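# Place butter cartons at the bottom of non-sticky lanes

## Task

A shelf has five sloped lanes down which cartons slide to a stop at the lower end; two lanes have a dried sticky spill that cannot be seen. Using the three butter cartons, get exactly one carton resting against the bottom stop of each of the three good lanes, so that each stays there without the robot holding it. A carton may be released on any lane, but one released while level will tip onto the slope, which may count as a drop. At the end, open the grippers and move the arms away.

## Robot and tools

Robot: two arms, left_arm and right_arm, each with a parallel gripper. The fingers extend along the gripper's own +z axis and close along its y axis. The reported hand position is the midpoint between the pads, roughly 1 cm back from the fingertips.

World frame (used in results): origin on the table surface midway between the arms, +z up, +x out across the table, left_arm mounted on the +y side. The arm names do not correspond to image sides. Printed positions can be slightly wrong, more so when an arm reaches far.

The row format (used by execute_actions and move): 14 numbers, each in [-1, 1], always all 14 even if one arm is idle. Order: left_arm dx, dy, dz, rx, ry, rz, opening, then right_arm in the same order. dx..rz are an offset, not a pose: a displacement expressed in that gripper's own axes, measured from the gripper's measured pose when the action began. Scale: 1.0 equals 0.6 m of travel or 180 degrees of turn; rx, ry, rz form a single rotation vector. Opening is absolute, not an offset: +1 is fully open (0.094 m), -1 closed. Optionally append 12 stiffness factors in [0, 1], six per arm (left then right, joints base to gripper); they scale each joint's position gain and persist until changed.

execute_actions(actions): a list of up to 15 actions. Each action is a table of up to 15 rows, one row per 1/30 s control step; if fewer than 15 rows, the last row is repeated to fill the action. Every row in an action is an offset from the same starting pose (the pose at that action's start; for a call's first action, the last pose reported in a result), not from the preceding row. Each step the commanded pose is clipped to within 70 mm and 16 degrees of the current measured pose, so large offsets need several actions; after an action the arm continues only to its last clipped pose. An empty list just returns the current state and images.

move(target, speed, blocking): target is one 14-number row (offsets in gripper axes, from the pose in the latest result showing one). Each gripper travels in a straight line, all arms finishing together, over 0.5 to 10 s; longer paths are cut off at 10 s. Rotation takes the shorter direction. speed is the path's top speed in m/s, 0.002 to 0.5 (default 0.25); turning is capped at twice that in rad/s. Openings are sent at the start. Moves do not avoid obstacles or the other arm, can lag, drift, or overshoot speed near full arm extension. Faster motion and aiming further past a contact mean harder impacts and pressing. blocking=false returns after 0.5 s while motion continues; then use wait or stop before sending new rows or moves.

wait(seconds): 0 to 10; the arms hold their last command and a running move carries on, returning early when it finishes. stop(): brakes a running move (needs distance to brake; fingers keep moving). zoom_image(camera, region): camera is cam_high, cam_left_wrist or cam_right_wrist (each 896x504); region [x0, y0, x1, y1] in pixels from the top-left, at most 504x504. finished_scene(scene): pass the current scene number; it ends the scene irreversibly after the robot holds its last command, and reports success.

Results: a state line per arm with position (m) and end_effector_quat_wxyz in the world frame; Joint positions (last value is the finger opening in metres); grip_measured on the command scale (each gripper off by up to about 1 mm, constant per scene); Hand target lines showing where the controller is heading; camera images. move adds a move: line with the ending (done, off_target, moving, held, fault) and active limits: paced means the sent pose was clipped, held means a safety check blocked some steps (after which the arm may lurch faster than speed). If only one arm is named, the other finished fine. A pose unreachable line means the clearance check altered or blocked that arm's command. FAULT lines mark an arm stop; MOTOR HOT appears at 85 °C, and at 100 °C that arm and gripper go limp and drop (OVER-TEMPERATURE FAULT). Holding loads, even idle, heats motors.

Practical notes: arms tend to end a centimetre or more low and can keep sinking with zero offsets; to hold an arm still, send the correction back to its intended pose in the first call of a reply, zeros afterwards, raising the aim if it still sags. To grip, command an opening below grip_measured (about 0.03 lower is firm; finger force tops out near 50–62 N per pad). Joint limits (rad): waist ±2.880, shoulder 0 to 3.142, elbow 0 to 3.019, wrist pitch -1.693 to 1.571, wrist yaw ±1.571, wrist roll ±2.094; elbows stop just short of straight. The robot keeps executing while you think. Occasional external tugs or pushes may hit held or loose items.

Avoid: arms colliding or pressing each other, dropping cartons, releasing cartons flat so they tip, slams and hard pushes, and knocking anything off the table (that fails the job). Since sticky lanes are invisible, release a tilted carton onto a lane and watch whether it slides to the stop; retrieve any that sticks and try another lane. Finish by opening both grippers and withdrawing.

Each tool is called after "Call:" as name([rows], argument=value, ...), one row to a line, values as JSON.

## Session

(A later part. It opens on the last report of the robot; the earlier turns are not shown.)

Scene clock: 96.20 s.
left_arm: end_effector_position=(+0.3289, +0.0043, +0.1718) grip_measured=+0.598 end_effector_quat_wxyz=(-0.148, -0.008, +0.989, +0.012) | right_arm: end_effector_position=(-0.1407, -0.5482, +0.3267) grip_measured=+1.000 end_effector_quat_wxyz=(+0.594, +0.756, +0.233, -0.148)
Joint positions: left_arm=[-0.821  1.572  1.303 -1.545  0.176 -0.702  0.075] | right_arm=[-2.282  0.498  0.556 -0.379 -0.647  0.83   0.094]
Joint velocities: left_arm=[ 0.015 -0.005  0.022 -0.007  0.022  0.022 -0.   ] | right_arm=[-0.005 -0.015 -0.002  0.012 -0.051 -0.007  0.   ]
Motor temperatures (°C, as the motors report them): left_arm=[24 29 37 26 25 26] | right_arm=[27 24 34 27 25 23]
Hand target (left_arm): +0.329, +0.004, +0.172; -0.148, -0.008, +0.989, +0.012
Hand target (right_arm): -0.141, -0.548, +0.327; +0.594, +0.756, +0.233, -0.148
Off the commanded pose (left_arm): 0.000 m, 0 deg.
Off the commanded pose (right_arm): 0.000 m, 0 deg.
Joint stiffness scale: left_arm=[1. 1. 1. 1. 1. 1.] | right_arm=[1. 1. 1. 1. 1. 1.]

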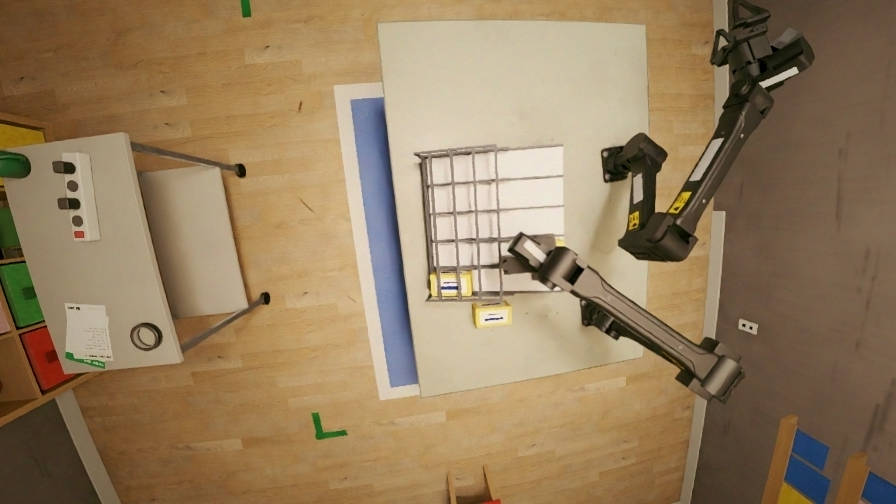

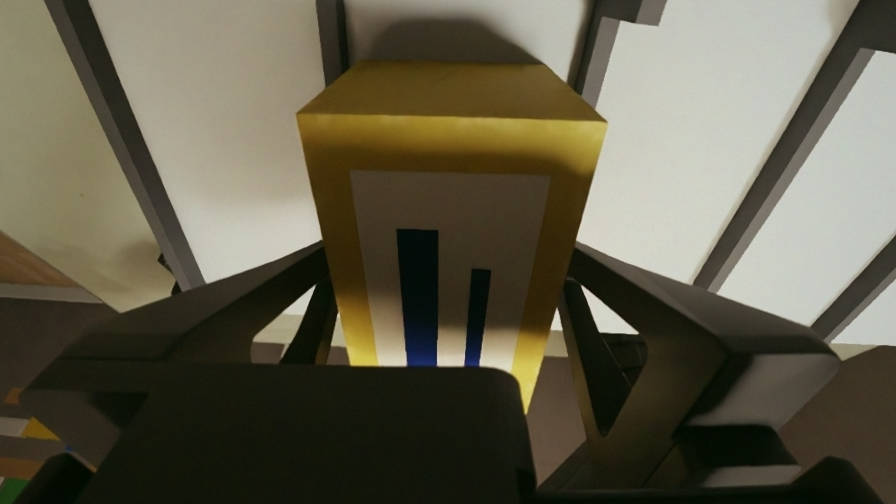

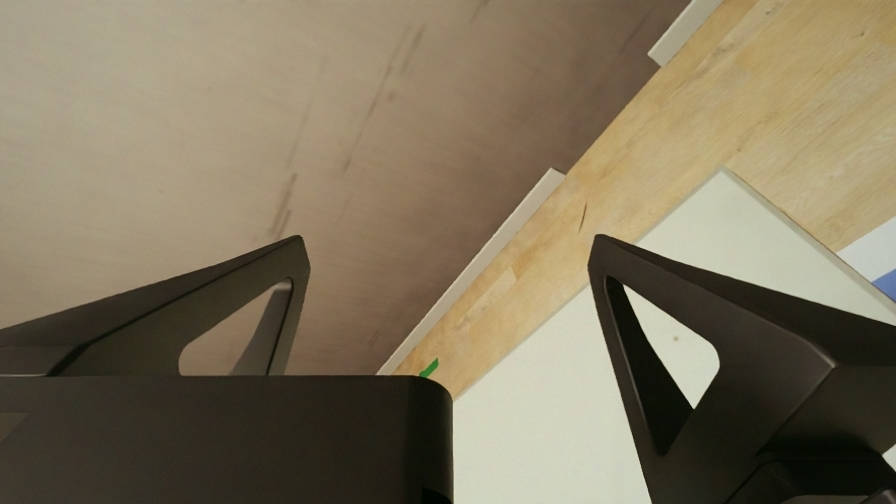

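Sticky. Regrip, lift level.

Call:
move(target=[0,0,0,0,0,0,0.31, 0,0,0,0,0,0,1])

Call:
move(target=[0.02,0,-0.15,0.02,-0.11,0,0.31, 0,0,0,0,0,0,1], speed=0.08)

Scene clock: 99.73 s.
left_arm: end_effector_position=(+0.3290, +0.0044, +0.1718) grip_measured=+0.339 end_effector_quat_wxyz=(-0.148, -0.008, +0.989, +0.012) | right_arm: end_effector_position=(-0.1407, -0.5482, +0.3267) grip_measured=+1.000 end_effector_quat_wxyz=(+0.594, +0.756, +0.233, -0.148)
Joint positions: left_arm=[-0.821  1.572  1.303 -1.545  0.175 -0.702  0.063] | right_arm=[-2.282  0.498  0.556 -0.379 -0.647  0.83   0.094]
Joint velocities: left_arm=[-0.005 -0.005  0.017 -0.002 -0.066  0.037 -0.   ] | right_arm=[-0.015 -0.005  0.002 -0.002 -0.007 -0.007  0.   ]
Motor temperatures (°C, as the motors report them): left_arm=[24 29 36 26 25 26] | right_arm=[27 24 34 27 25 23]
Hand target (left_arm): +0.329, +0.004, +0.172; -0.148, -0.008, +0.989, +0.012
Hand target (right_arm): -0.141, -0.548, +0.327; +0.594, +0.756, +0.233, -0.148
Off the commanded pose (left_arm): 0.000 m, 0 deg.
Off the commanded pose (right_arm): 0.000 m, 0 deg.
Joint stiffness scale: left_arm=[1. 1. 1. 1. 1. 1.] | right_arm=[1. 1. 1. 1. 1. 1.]
move: done

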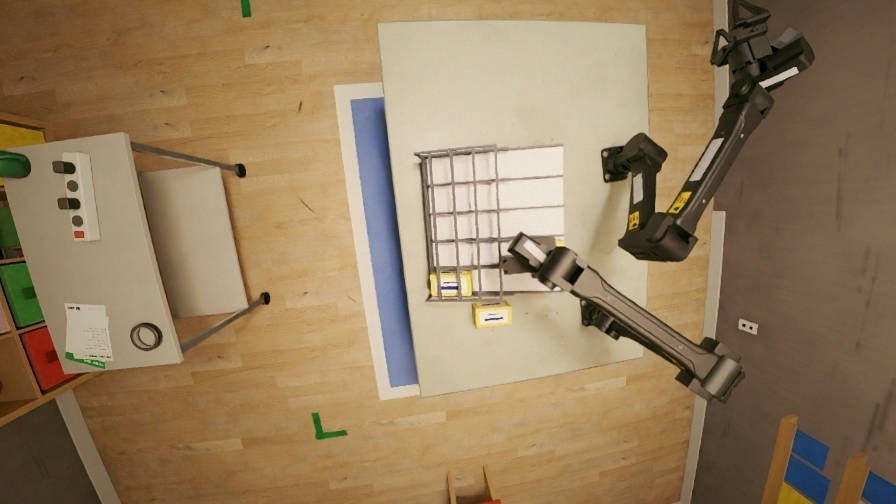

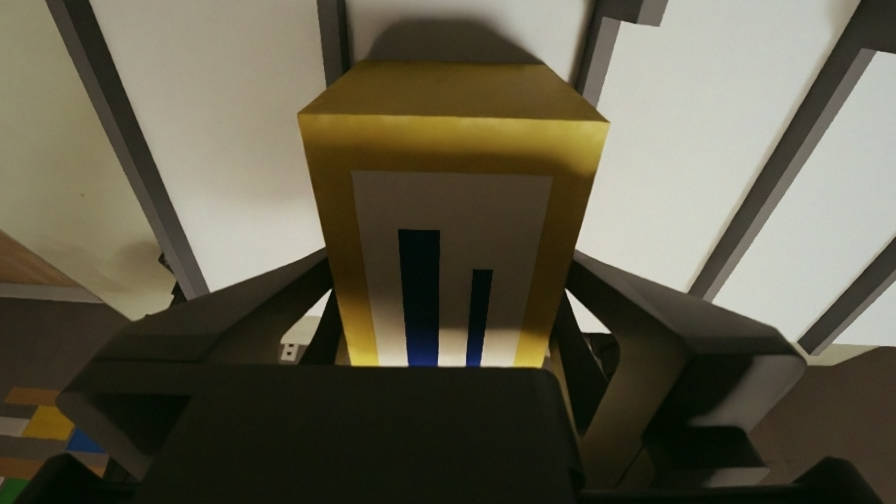

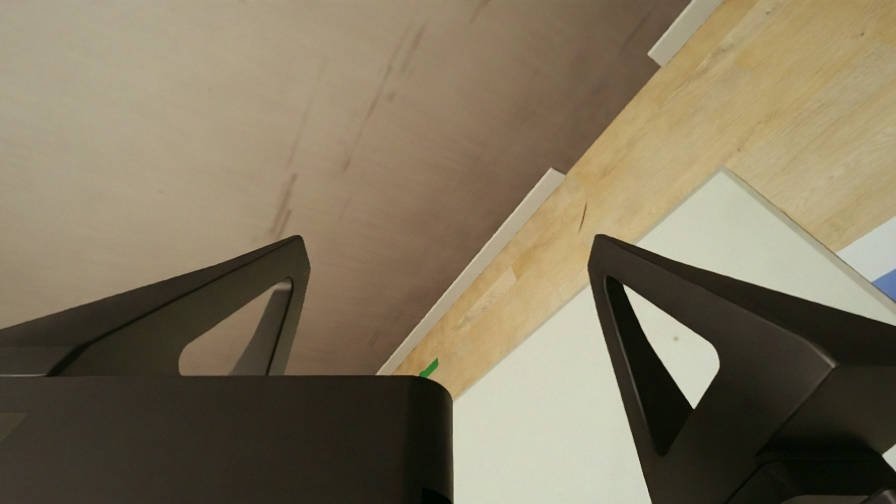

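Scene clock: 102.23 s.
left_arm: end_effector_position=(+0.3344, +0.0172, +0.2325) grip_measured=+0.339 end_effector_quat_wxyz=(-0.011, -0.008, +1.000, +0.014) | right_arm: end_effector_position=(-0.1407, -0.5482, +0.3267) grip_measured=+1.000 end_effector_quat_wxyz=(+0.594, +0.756, +0.233, -0.148)
Joint positions: left_arm=[-0.865  1.4    1.303 -1.509 -0.005 -0.767  0.063] | right_arm=[-2.282  0.498  0.556 -0.379 -0.647  0.83   0.094]
Joint velocities: left_arm=[ 0.005 -0.005  0.017 -0.002  0.051  0.051 -0.002] | right_arm=[-0.005 -0.015 -0.012 -0.007 -0.007  0.022  0.   ]
Motor temperatures (°C, as the motors report them): left_arm=[24 29 36 26 25 26] | right_arm=[27 24 34 27 25 23]
Hand target (left_arm): +0.343, +0.003, +0.263; +0.024, -0.011, +0.999, -0.018
Hand target (right_arm): -0.141, -0.548, +0.327; +0.594, +0.756, +0.233, -0.148
Off the commanded pose (left_arm): 0.034 m, 5 deg.
Off the commanded pose (right_arm): 0.000 m, 0 deg.
Joint stiffness scale: left_arm=[1. 1. 1. 1. 1. 1.] | right_arm=[1. 1. 1. 1. 1. 1.]
move: off_target (left_arm)

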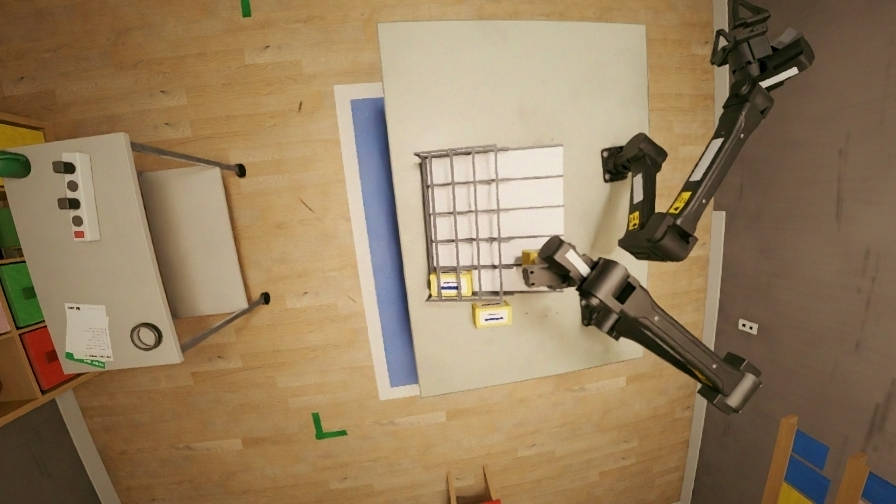

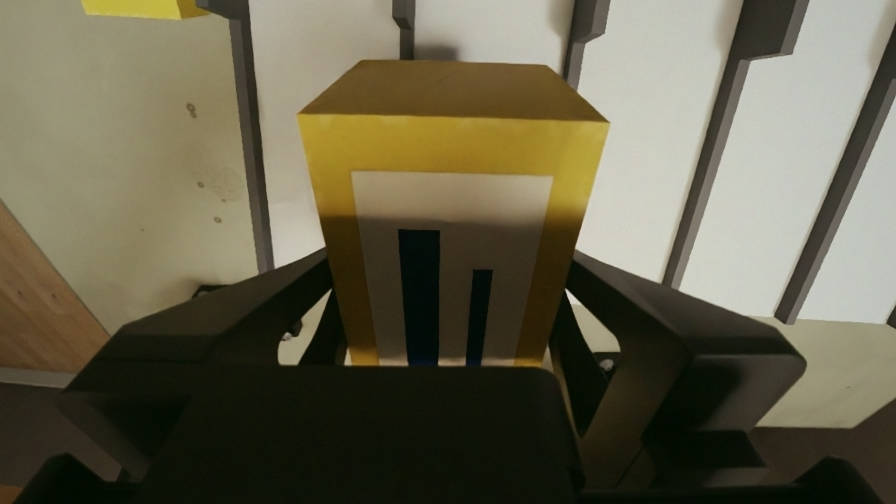

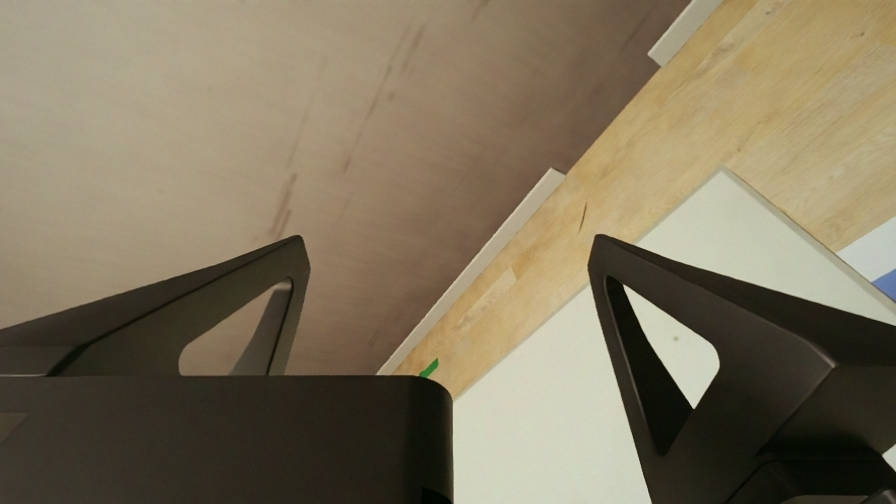

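Call:
move(target=[-0.03,-0.204,-0.05,0.02,-0.02,0,0.31, 0,0,0,0,0,0,1], speed=0.1)

Scene clock: 107.13 s.
left_arm: end_effector_position=(+0.3437, -0.0869, +0.2270) grip_measured=+0.339 end_effector_quat_wxyz=(-0.005, -0.002, +1.000, +0.013) | right_arm: end_effector_position=(-0.1407, -0.5482, +0.3267) grip_measured=+1.000 end_effector_quat_wxyz=(+0.594, +0.756, +0.233, -0.148)
Joint positions: left_arm=[-1.013  1.611  1.523 -1.509 -0.008 -0.903  0.063] | right_arm=[-2.282  0.498  0.556 -0.379 -0.647  0.83   0.094]
Joint velocities: left_arm=[-0.015 -0.005 -0.007 -0.027 -0.037  0.007 -0.   ] | right_arm=[-0.005  0.005  0.002  0.002 -0.066 -0.066  0.   ]
Motor temperatures (°C, as the motors report them): left_arm=[24 29 37 26 25 26] | right_arm=[27 24 34 27 25 23]
Hand target (left_arm): +0.353, -0.104, +0.258; +0.020, -0.008, +1.000, -0.018
Hand target (right_arm): -0.141, -0.548, +0.327; +0.594, +0.756, +0.233, -0.148
Off the commanded pose (left_arm): 0.038 m, 5 deg.
Off the commanded pose (right_arm): 0.000 m, 0 deg.
Joint stiffness scale: left_arm=[1. 1. 1. 1. 1. 1.] | right_arm=[1. 1. 1. 1. 1. 1.]
move: off_target (left_arm)

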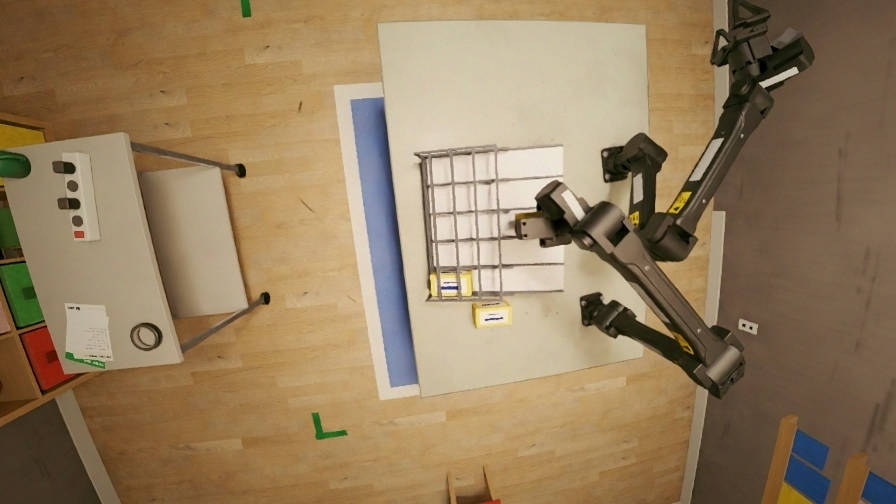

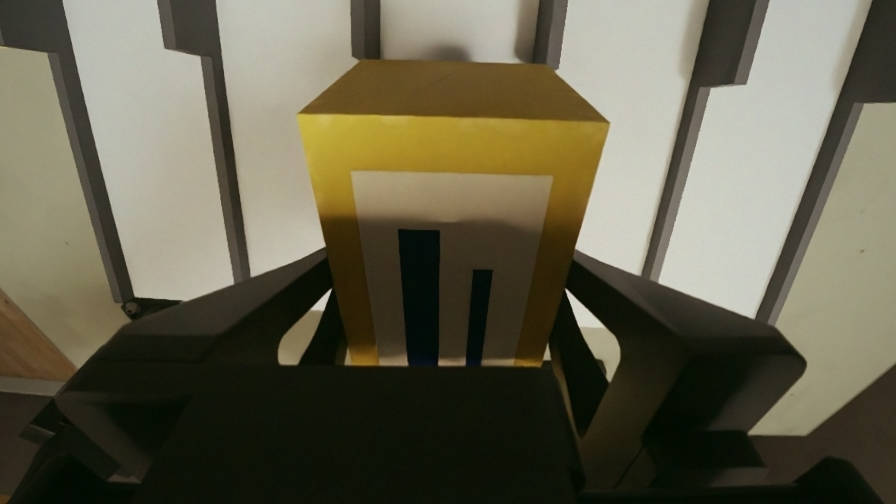

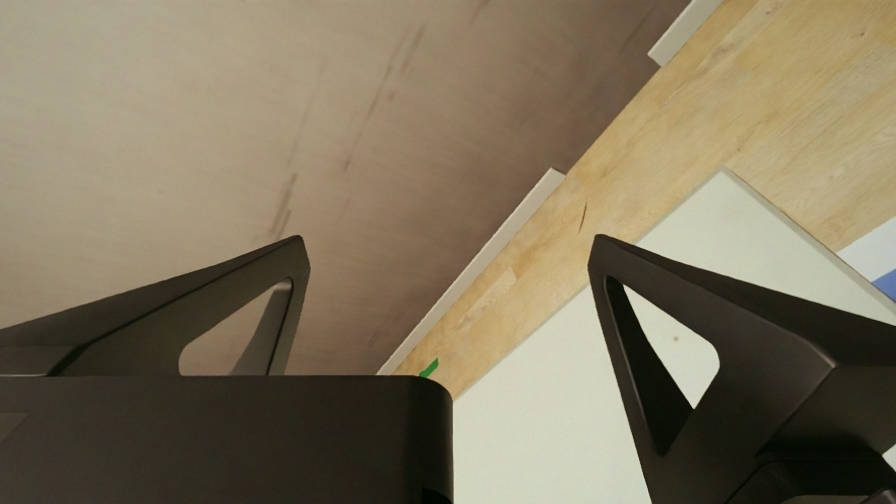

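Call:
move(target=[0,-0.006,0.055,0.008,0.088,0,0.31, 0,0,0,0,0,0,1], speed=0.06)

Scene clock: 111.43 s.
left_arm: end_effector_position=(+0.3355, -0.0867, +0.1776) grip_measured=+0.339 end_effector_quat_wxyz=(-0.145, -0.008, +0.989, +0.010) | right_arm: end_effector_position=(-0.1407, -0.5482, +0.3267) grip_measured=+1.000 end_effector_quat_wxyz=(+0.594, +0.756, +0.233, -0.148)
Joint positions: left_arm=[-0.95   1.731  1.523 -1.573  0.202 -0.83   0.063] | right_arm=[-2.282  0.498  0.556 -0.379 -0.647  0.83   0.094]
Joint velocities: left_arm=[-0.005  0.005 -0.002 -0.007 -0.066 -0.037  0.001] | right_arm=[-0.015 -0.005 -0.007  0.007 -0.037  0.022  0.   ]
Motor temperatures (°C, as the motors report them): left_arm=[24 30 38 26 25 26] | right_arm=[27 24 34 27 25 23]
Hand target (left_arm): +0.343, -0.089, +0.193; -0.142, -0.004, +0.990, -0.000
Hand target (right_arm): -0.141, -0.548, +0.327; +0.594, +0.756, +0.233, -0.148
Off the commanded pose (left_arm): 0.018 m, 1 deg.
Off the commanded pose (right_arm): 0.000 m, 0 deg.
Joint stiffness scale: left_arm=[1. 1. 1. 1. 1. 1.] | right_arm=[1. 1. 1. 1. 1. 1.]
move: off_target (left_arm)

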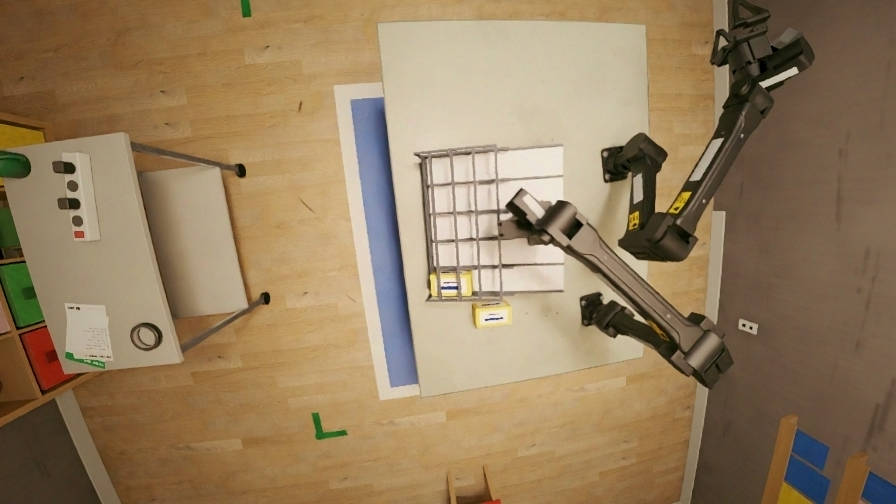

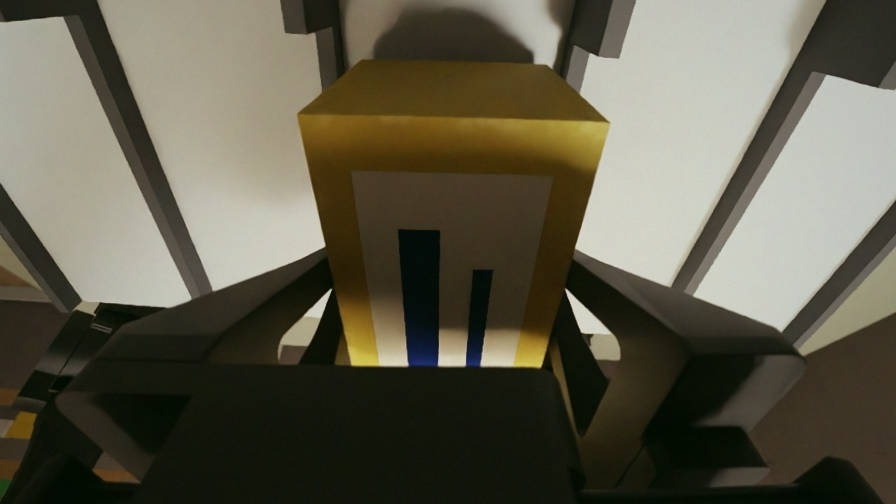

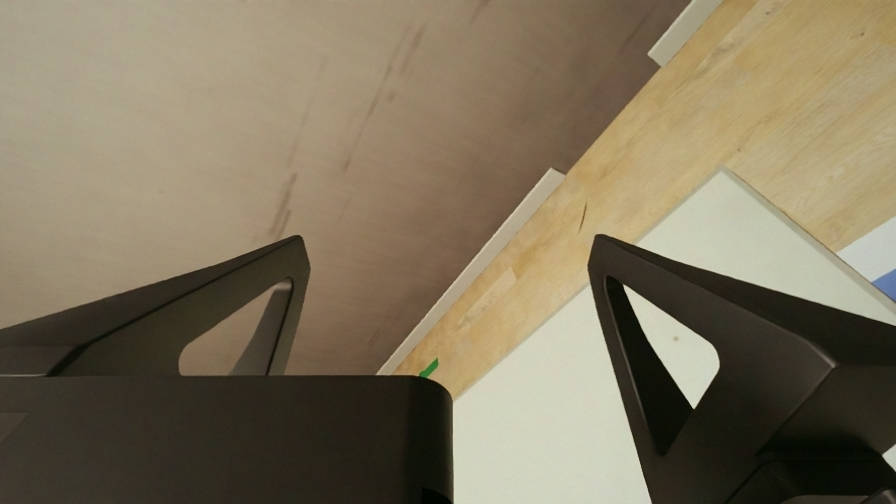

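Call:
move(target=[0,-0.004,0.022,0,0,0,0.31, 0,0,0,0,0,0,1], speed=0.02)

Scene clock: 113.67 s.
left_arm: end_effector_position=(+0.3348, -0.0857, +0.1697) grip_measured=+0.339 end_effector_quat_wxyz=(-0.144, -0.007, +0.989, +0.010) | right_arm: end_effector_position=(-0.1407, -0.5482, +0.3267) grip_measured=+1.000 end_effector_quat_wxyz=(+0.594, +0.756, +0.233, -0.148)
Joint positions: left_arm=[-0.95   1.733  1.504 -1.553  0.201 -0.829  0.063] | right_arm=[-2.282  0.498  0.556 -0.379 -0.647  0.83   0.094]
Joint velocities: left_arm=[ 0.005 -0.005 -0.002  0.012  0.007 -0.007 -0.001] | right_arm=[ 0.005 -0.005 -0.007 -0.007 -0.11  -0.007  0.   ]
Motor temperatures (°C, as the motors report them): left_arm=[24 30 38 26 25 26] | right_arm=[27 24 35 27 25 23]
Hand target (left_arm): +0.332, -0.089, +0.165; -0.145, -0.008, +0.989, +0.010
Hand target (right_arm): -0.141, -0.548, +0.327; +0.594, +0.756, +0.233, -0.148
Off the commanded pose (left_arm): 0.007 m, 0 deg.
Off the commanded pose (right_arm): 0.000 m, 0 deg.
Joint stiffness scale: left_arm=[1. 1. 1. 1. 1. 1.] | right_arm=[1. 1. 1. 1. 1. 1.]
move: done

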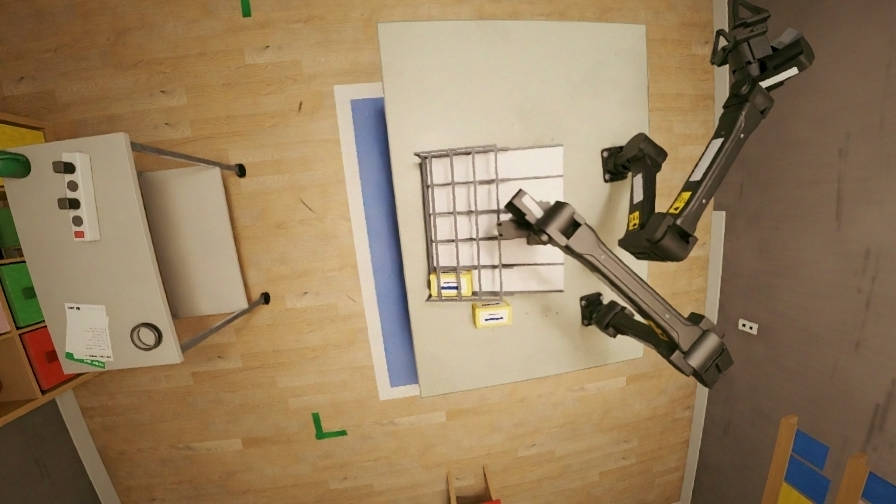

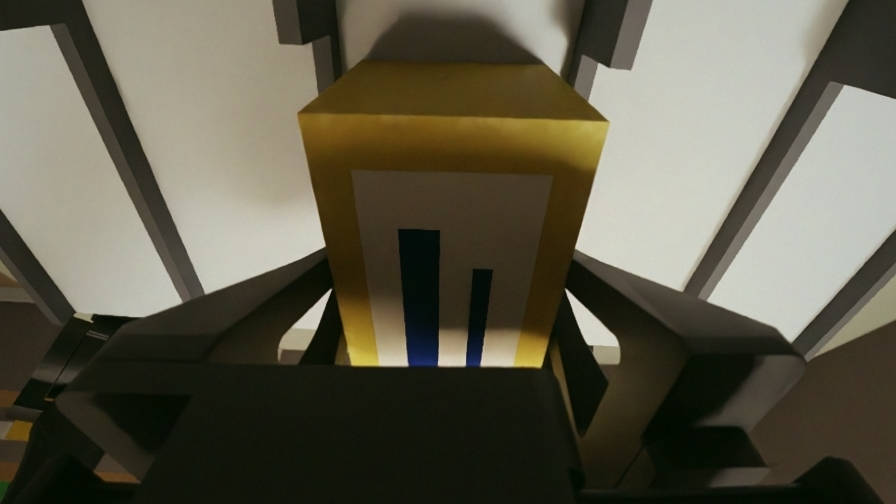

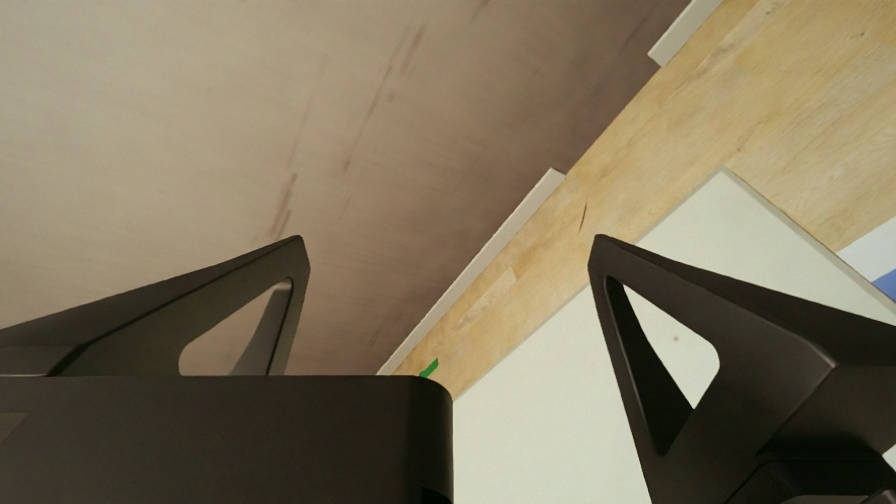

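Call:
execute_actions([
  [[0,0,0,0,0,0,0.6,0,0,0,0,0,0,1]],
  [[0,0,0,0,0,0,0.6,0,0,0,0,0,0,1]],
  [[0,0,0,0,0,0,0.6,0,0,0,0,0,0,1]],
])

Scene clock: 117.20 s.
left_arm: end_effector_position=(+0.3348, -0.0857, +0.1699) grip_measured=+0.598 end_effector_quat_wxyz=(-0.144, -0.007, +0.989, +0.010) | right_arm: end_effector_position=(-0.1407, -0.5482, +0.3267) grip_measured=+1.000 end_effector_quat_wxyz=(+0.594, +0.756, +0.233, -0.148)
Joint positions: left_arm=[-0.95   1.732  1.504 -1.553  0.201 -0.829  0.075] | right_arm=[-2.282  0.498  0.556 -0.379 -0.647  0.83   0.094]
Joint velocities: left_arm=[-0.015 -0.015 -0.012 -0.002 -0.037 -0.007  0.   ] | right_arm=[-0.005  0.005 -0.022 -0.002 -0.095 -0.066  0.   ]
Motor temperatures (°C, as the motors report them): left_arm=[24 30 37 26 25 26] | right_arm=[27 24 35 27 25 23]
Hand target (left_arm): +0.335, -0.086, +0.170; -0.144, -0.007, +0.989, +0.010
Hand target (right_arm): -0.141, -0.548, +0.327; +0.594, +0.756, +0.233, -0.148
Off the commanded pose (left_arm): 0.000 m, 0 deg.
Off the commanded pose (right_arm): 0.000 m, 0 deg.
Joint stiffness scale: left_arm=[1. 1. 1. 1. 1. 1.] | right_arm=[1. 1. 1. 1. 1. 1.]

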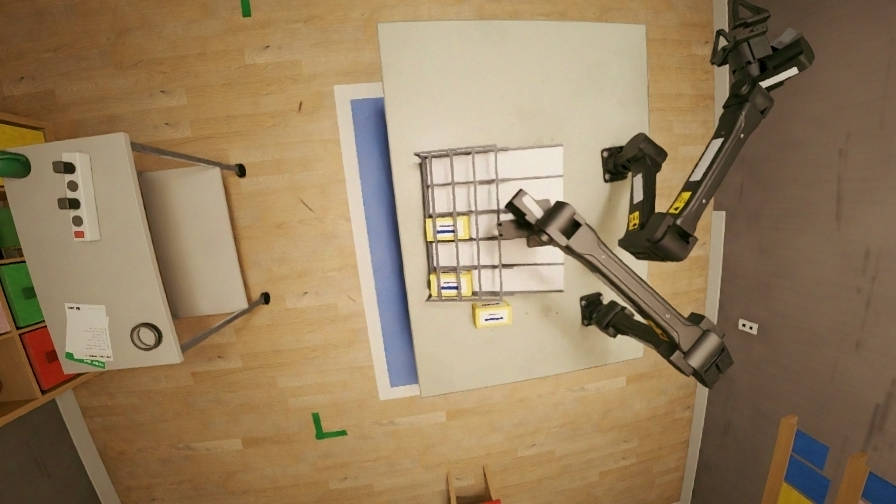

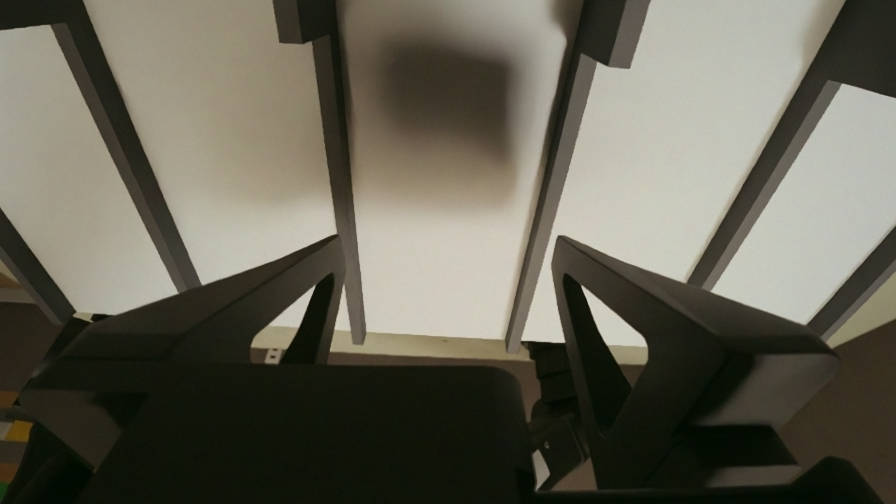

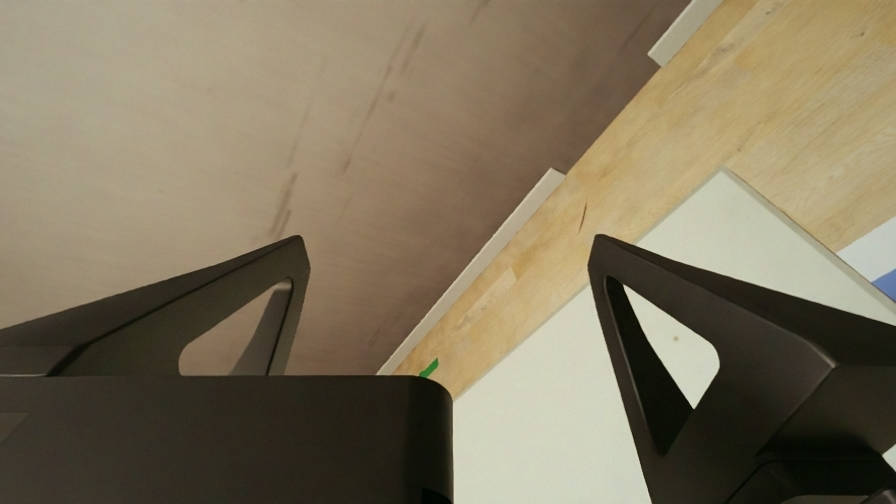

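Call:
move(target=[0.02,0,-0.1,0,-0.092,0,1, -0.172,-0.052,0.175,0,0,0,1])

Call:
move(target=[-0.05,0.53,0,0,0,0,1, 0,0,0,0,0,0,1])

Call:
move(target=[-0.12,0,0.12,0,0,0,1, 0,0,0,0,0,0,1])

Scene clock: 125.47 s.
left_arm: end_effector_position=(+0.3369, -0.0775, +0.2264) grip_measured=+1.000 end_effector_quat_wxyz=(-0.012, -0.000, +1.000, +0.023) | right_arm: end_effector_position=(-0.2290, -0.6551, +0.2977) grip_measured=+1.000 end_effector_quat_wxyz=(+0.579, +0.774, +0.225, -0.122)
Joint positions: left_arm=[-1.012  1.597  1.504 -1.529 -0.01  -0.899  0.094] | right_arm=[-2.317  1.022  0.727 -0.103 -0.69   0.819  0.094]
Joint velocities: left_arm=[ 0.015  0.005 -0.002  0.002  0.007 -0.037  0.   ] | right_arm=[-0.005  0.015 -0.007 -0.002  0.007  0.037  0.   ]
Motor temperatures (°C, as the motors report them): left_arm=[24 30 36 26 25 26] | right_arm=[27 24 35 27 25 23]
Hand target (left_arm): +0.341, -0.087, +0.232; -0.000, -0.006, +1.000, +0.011
Hand target (right_arm): -0.239, -0.661, +0.328; +0.593, +0.756, +0.233, -0.149
Off the commanded pose (left_arm): 0.011 m, 2 deg.
Off the commanded pose (right_arm): 0.031 m, 4 deg.
Joint stiffness scale: left_arm=[1. 1. 1. 1. 1. 1.] | right_arm=[1. 1. 1. 1. 1. 1.]
move: off_target (left_arm, right_arm)

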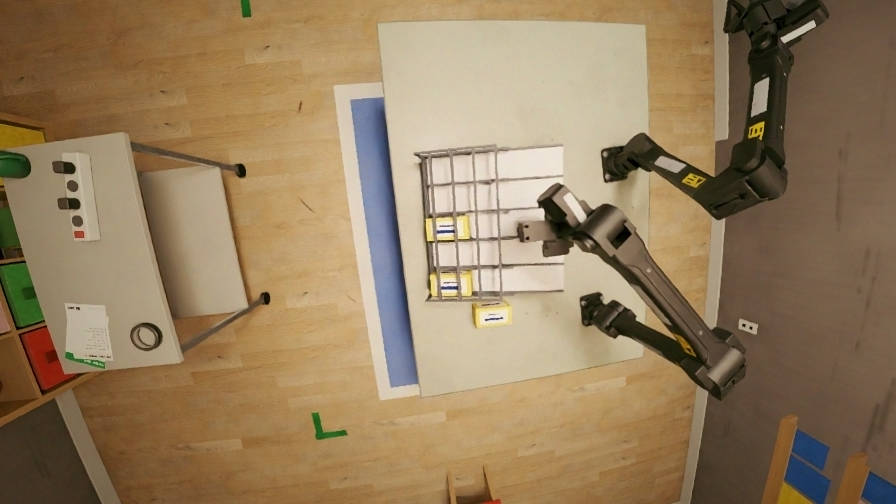

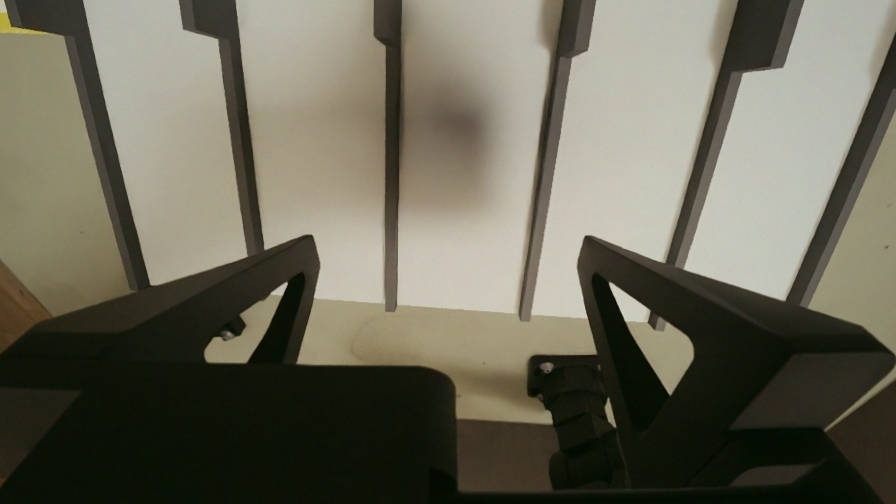

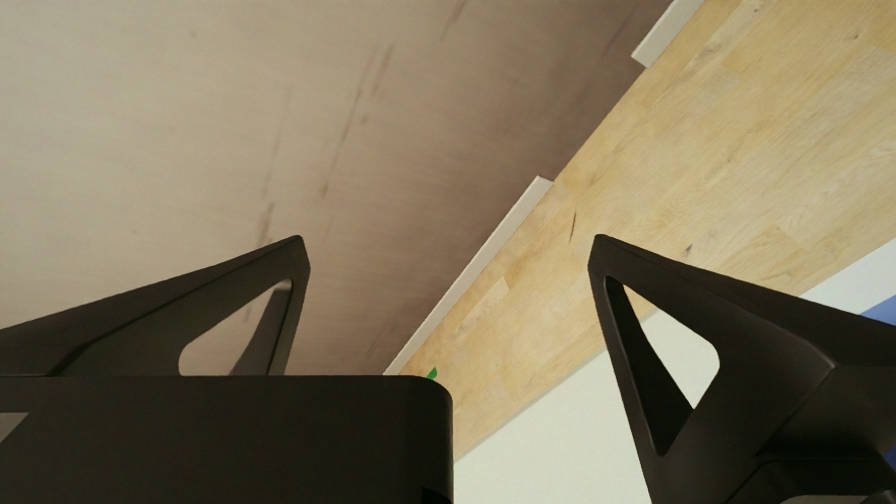

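Scene clock: 127.40 s.
left_arm: end_effector_position=(+0.3773, +0.2442, +0.2470) grip_measured=+1.000 end_effector_quat_wxyz=(+0.003, -0.013, +1.000, +0.023) | right_arm: end_effector_position=(-0.2290, -0.6550, +0.2975) grip_measured=+1.000 end_effector_quat_wxyz=(+0.579, +0.774, +0.225, -0.122)
Joint positions: left_arm=[-0.265  1.217  1.173 -1.529 -0.047 -0.177  0.094] | right_arm=[-2.317  1.022  0.726 -0.103 -0.69   0.819  0.094]
Joint velocities: left_arm=[ 0.005 -0.005  0.012 -0.002 -0.007 -0.007  0.   ] | right_arm=[-0.015  0.005  0.017 -0.002  0.007  0.007  0.   ]
Motor temperatures (°C, as the motors report them): left_arm=[24 30 36 26 25 26] | right_arm=[27 24 35 27 25 23]
Hand target (left_arm): +0.368, +0.244, +0.243; -0.012, -0.001, +1.000, +0.026
Hand target (right_arm): -0.229, -0.655, +0.298; +0.579, +0.774, +0.225, -0.122
Off the commanded pose (left_arm): 0.013 m, 2 deg.
Off the commanded pose (right_arm): 0.000 m, 0 deg.
Joint stiffness scale: left_arm=[1. 1. 1. 1. 1. 1.] | right_arm=[1. 1. 1. 1. 1. 1.]
move: off_target (left_arm)

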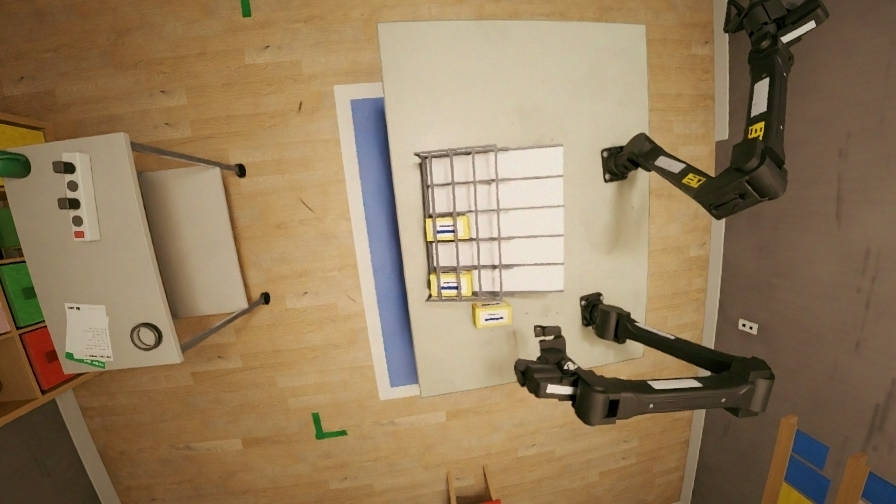

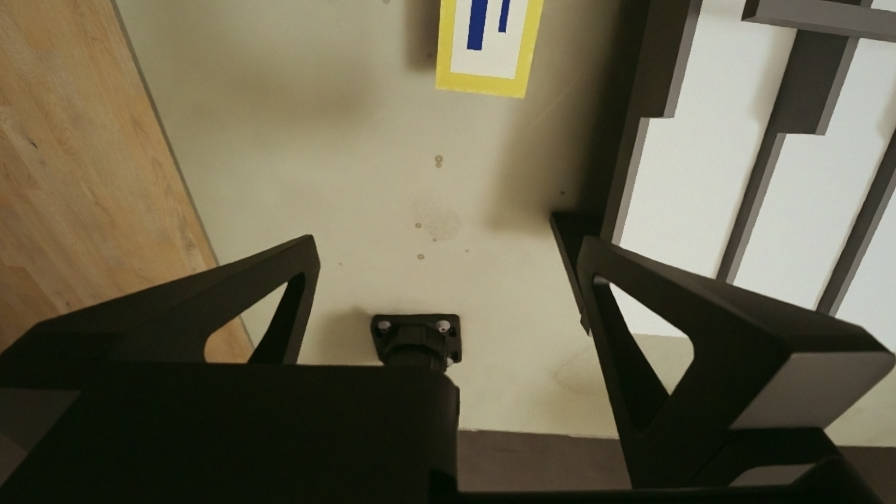

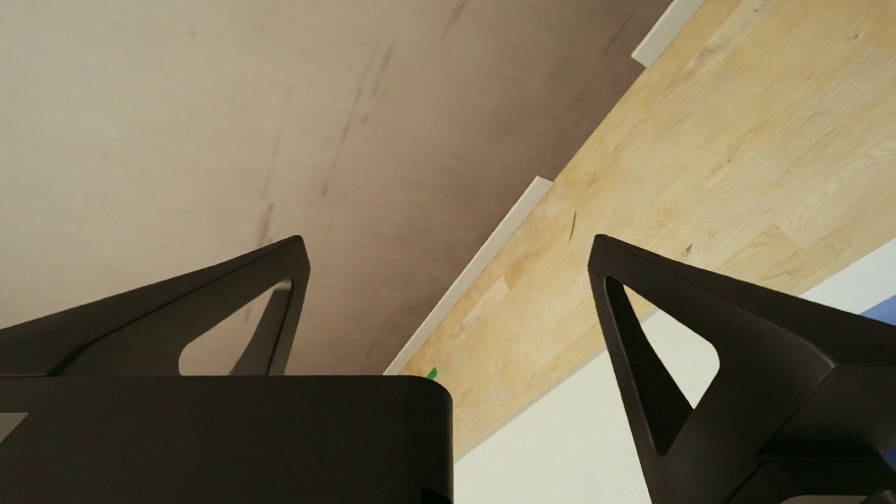

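Scene clock: 128.23 s.
left_arm: end_effector_position=(+0.4427, +0.2464, +0.1703) grip_measured=+1.000 end_effector_quat_wxyz=(-0.011, -0.017, +0.999, +0.025) | right_arm: end_effector_position=(-0.2290, -0.6550, +0.2975) grip_measured=+1.000 end_effector_quat_wxyz=(+0.579, +0.774, +0.225, -0.122)
Joint positions: left_arm=[-0.235  1.435  1.173 -1.337 -0.047 -0.156  0.094] | right_arm=[-2.317  1.022  0.726 -0.103 -0.69   0.819  0.094]
Joint velocities: left_arm=[ 0.005 -0.005 -0.017 -0.002 -0.051 -0.007  0.   ] | right_arm=[-0.005 -0.005 -0.012 -0.002  0.007  0.007  0.   ]
Motor temperatures (°C, as the motors report them): left_arm=[24 30 36 26 25 26] | right_arm=[27 24 35 27 25 23]
Hand target (left_arm): +0.449, +0.250, +0.174; +0.003, -0.013, +1.000, +0.024
Hand target (right_arm): -0.229, -0.655, +0.297; +0.579, +0.774, +0.225, -0.122
Off the commanded pose (left_arm): 0.009 m, 2 deg.
Off the commanded pose (right_arm): 0.000 m, 0 deg.
Joint stiffness scale: left_arm=[1. 1. 1. 1. 1. 1.] | right_arm=[1. 1. 1. 1. 1. 1.]
move: done

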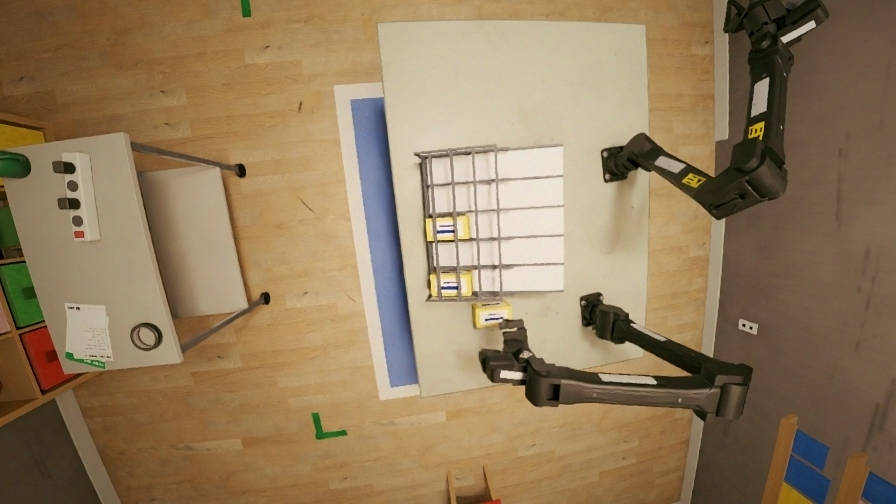

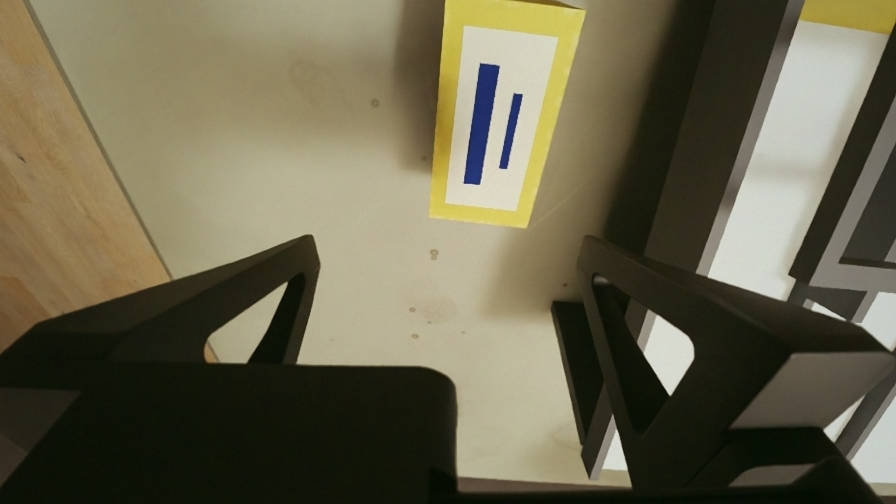

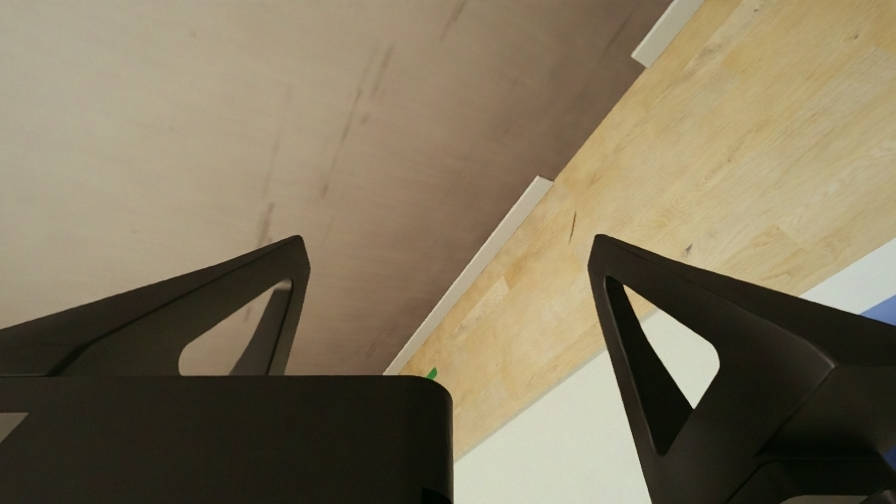

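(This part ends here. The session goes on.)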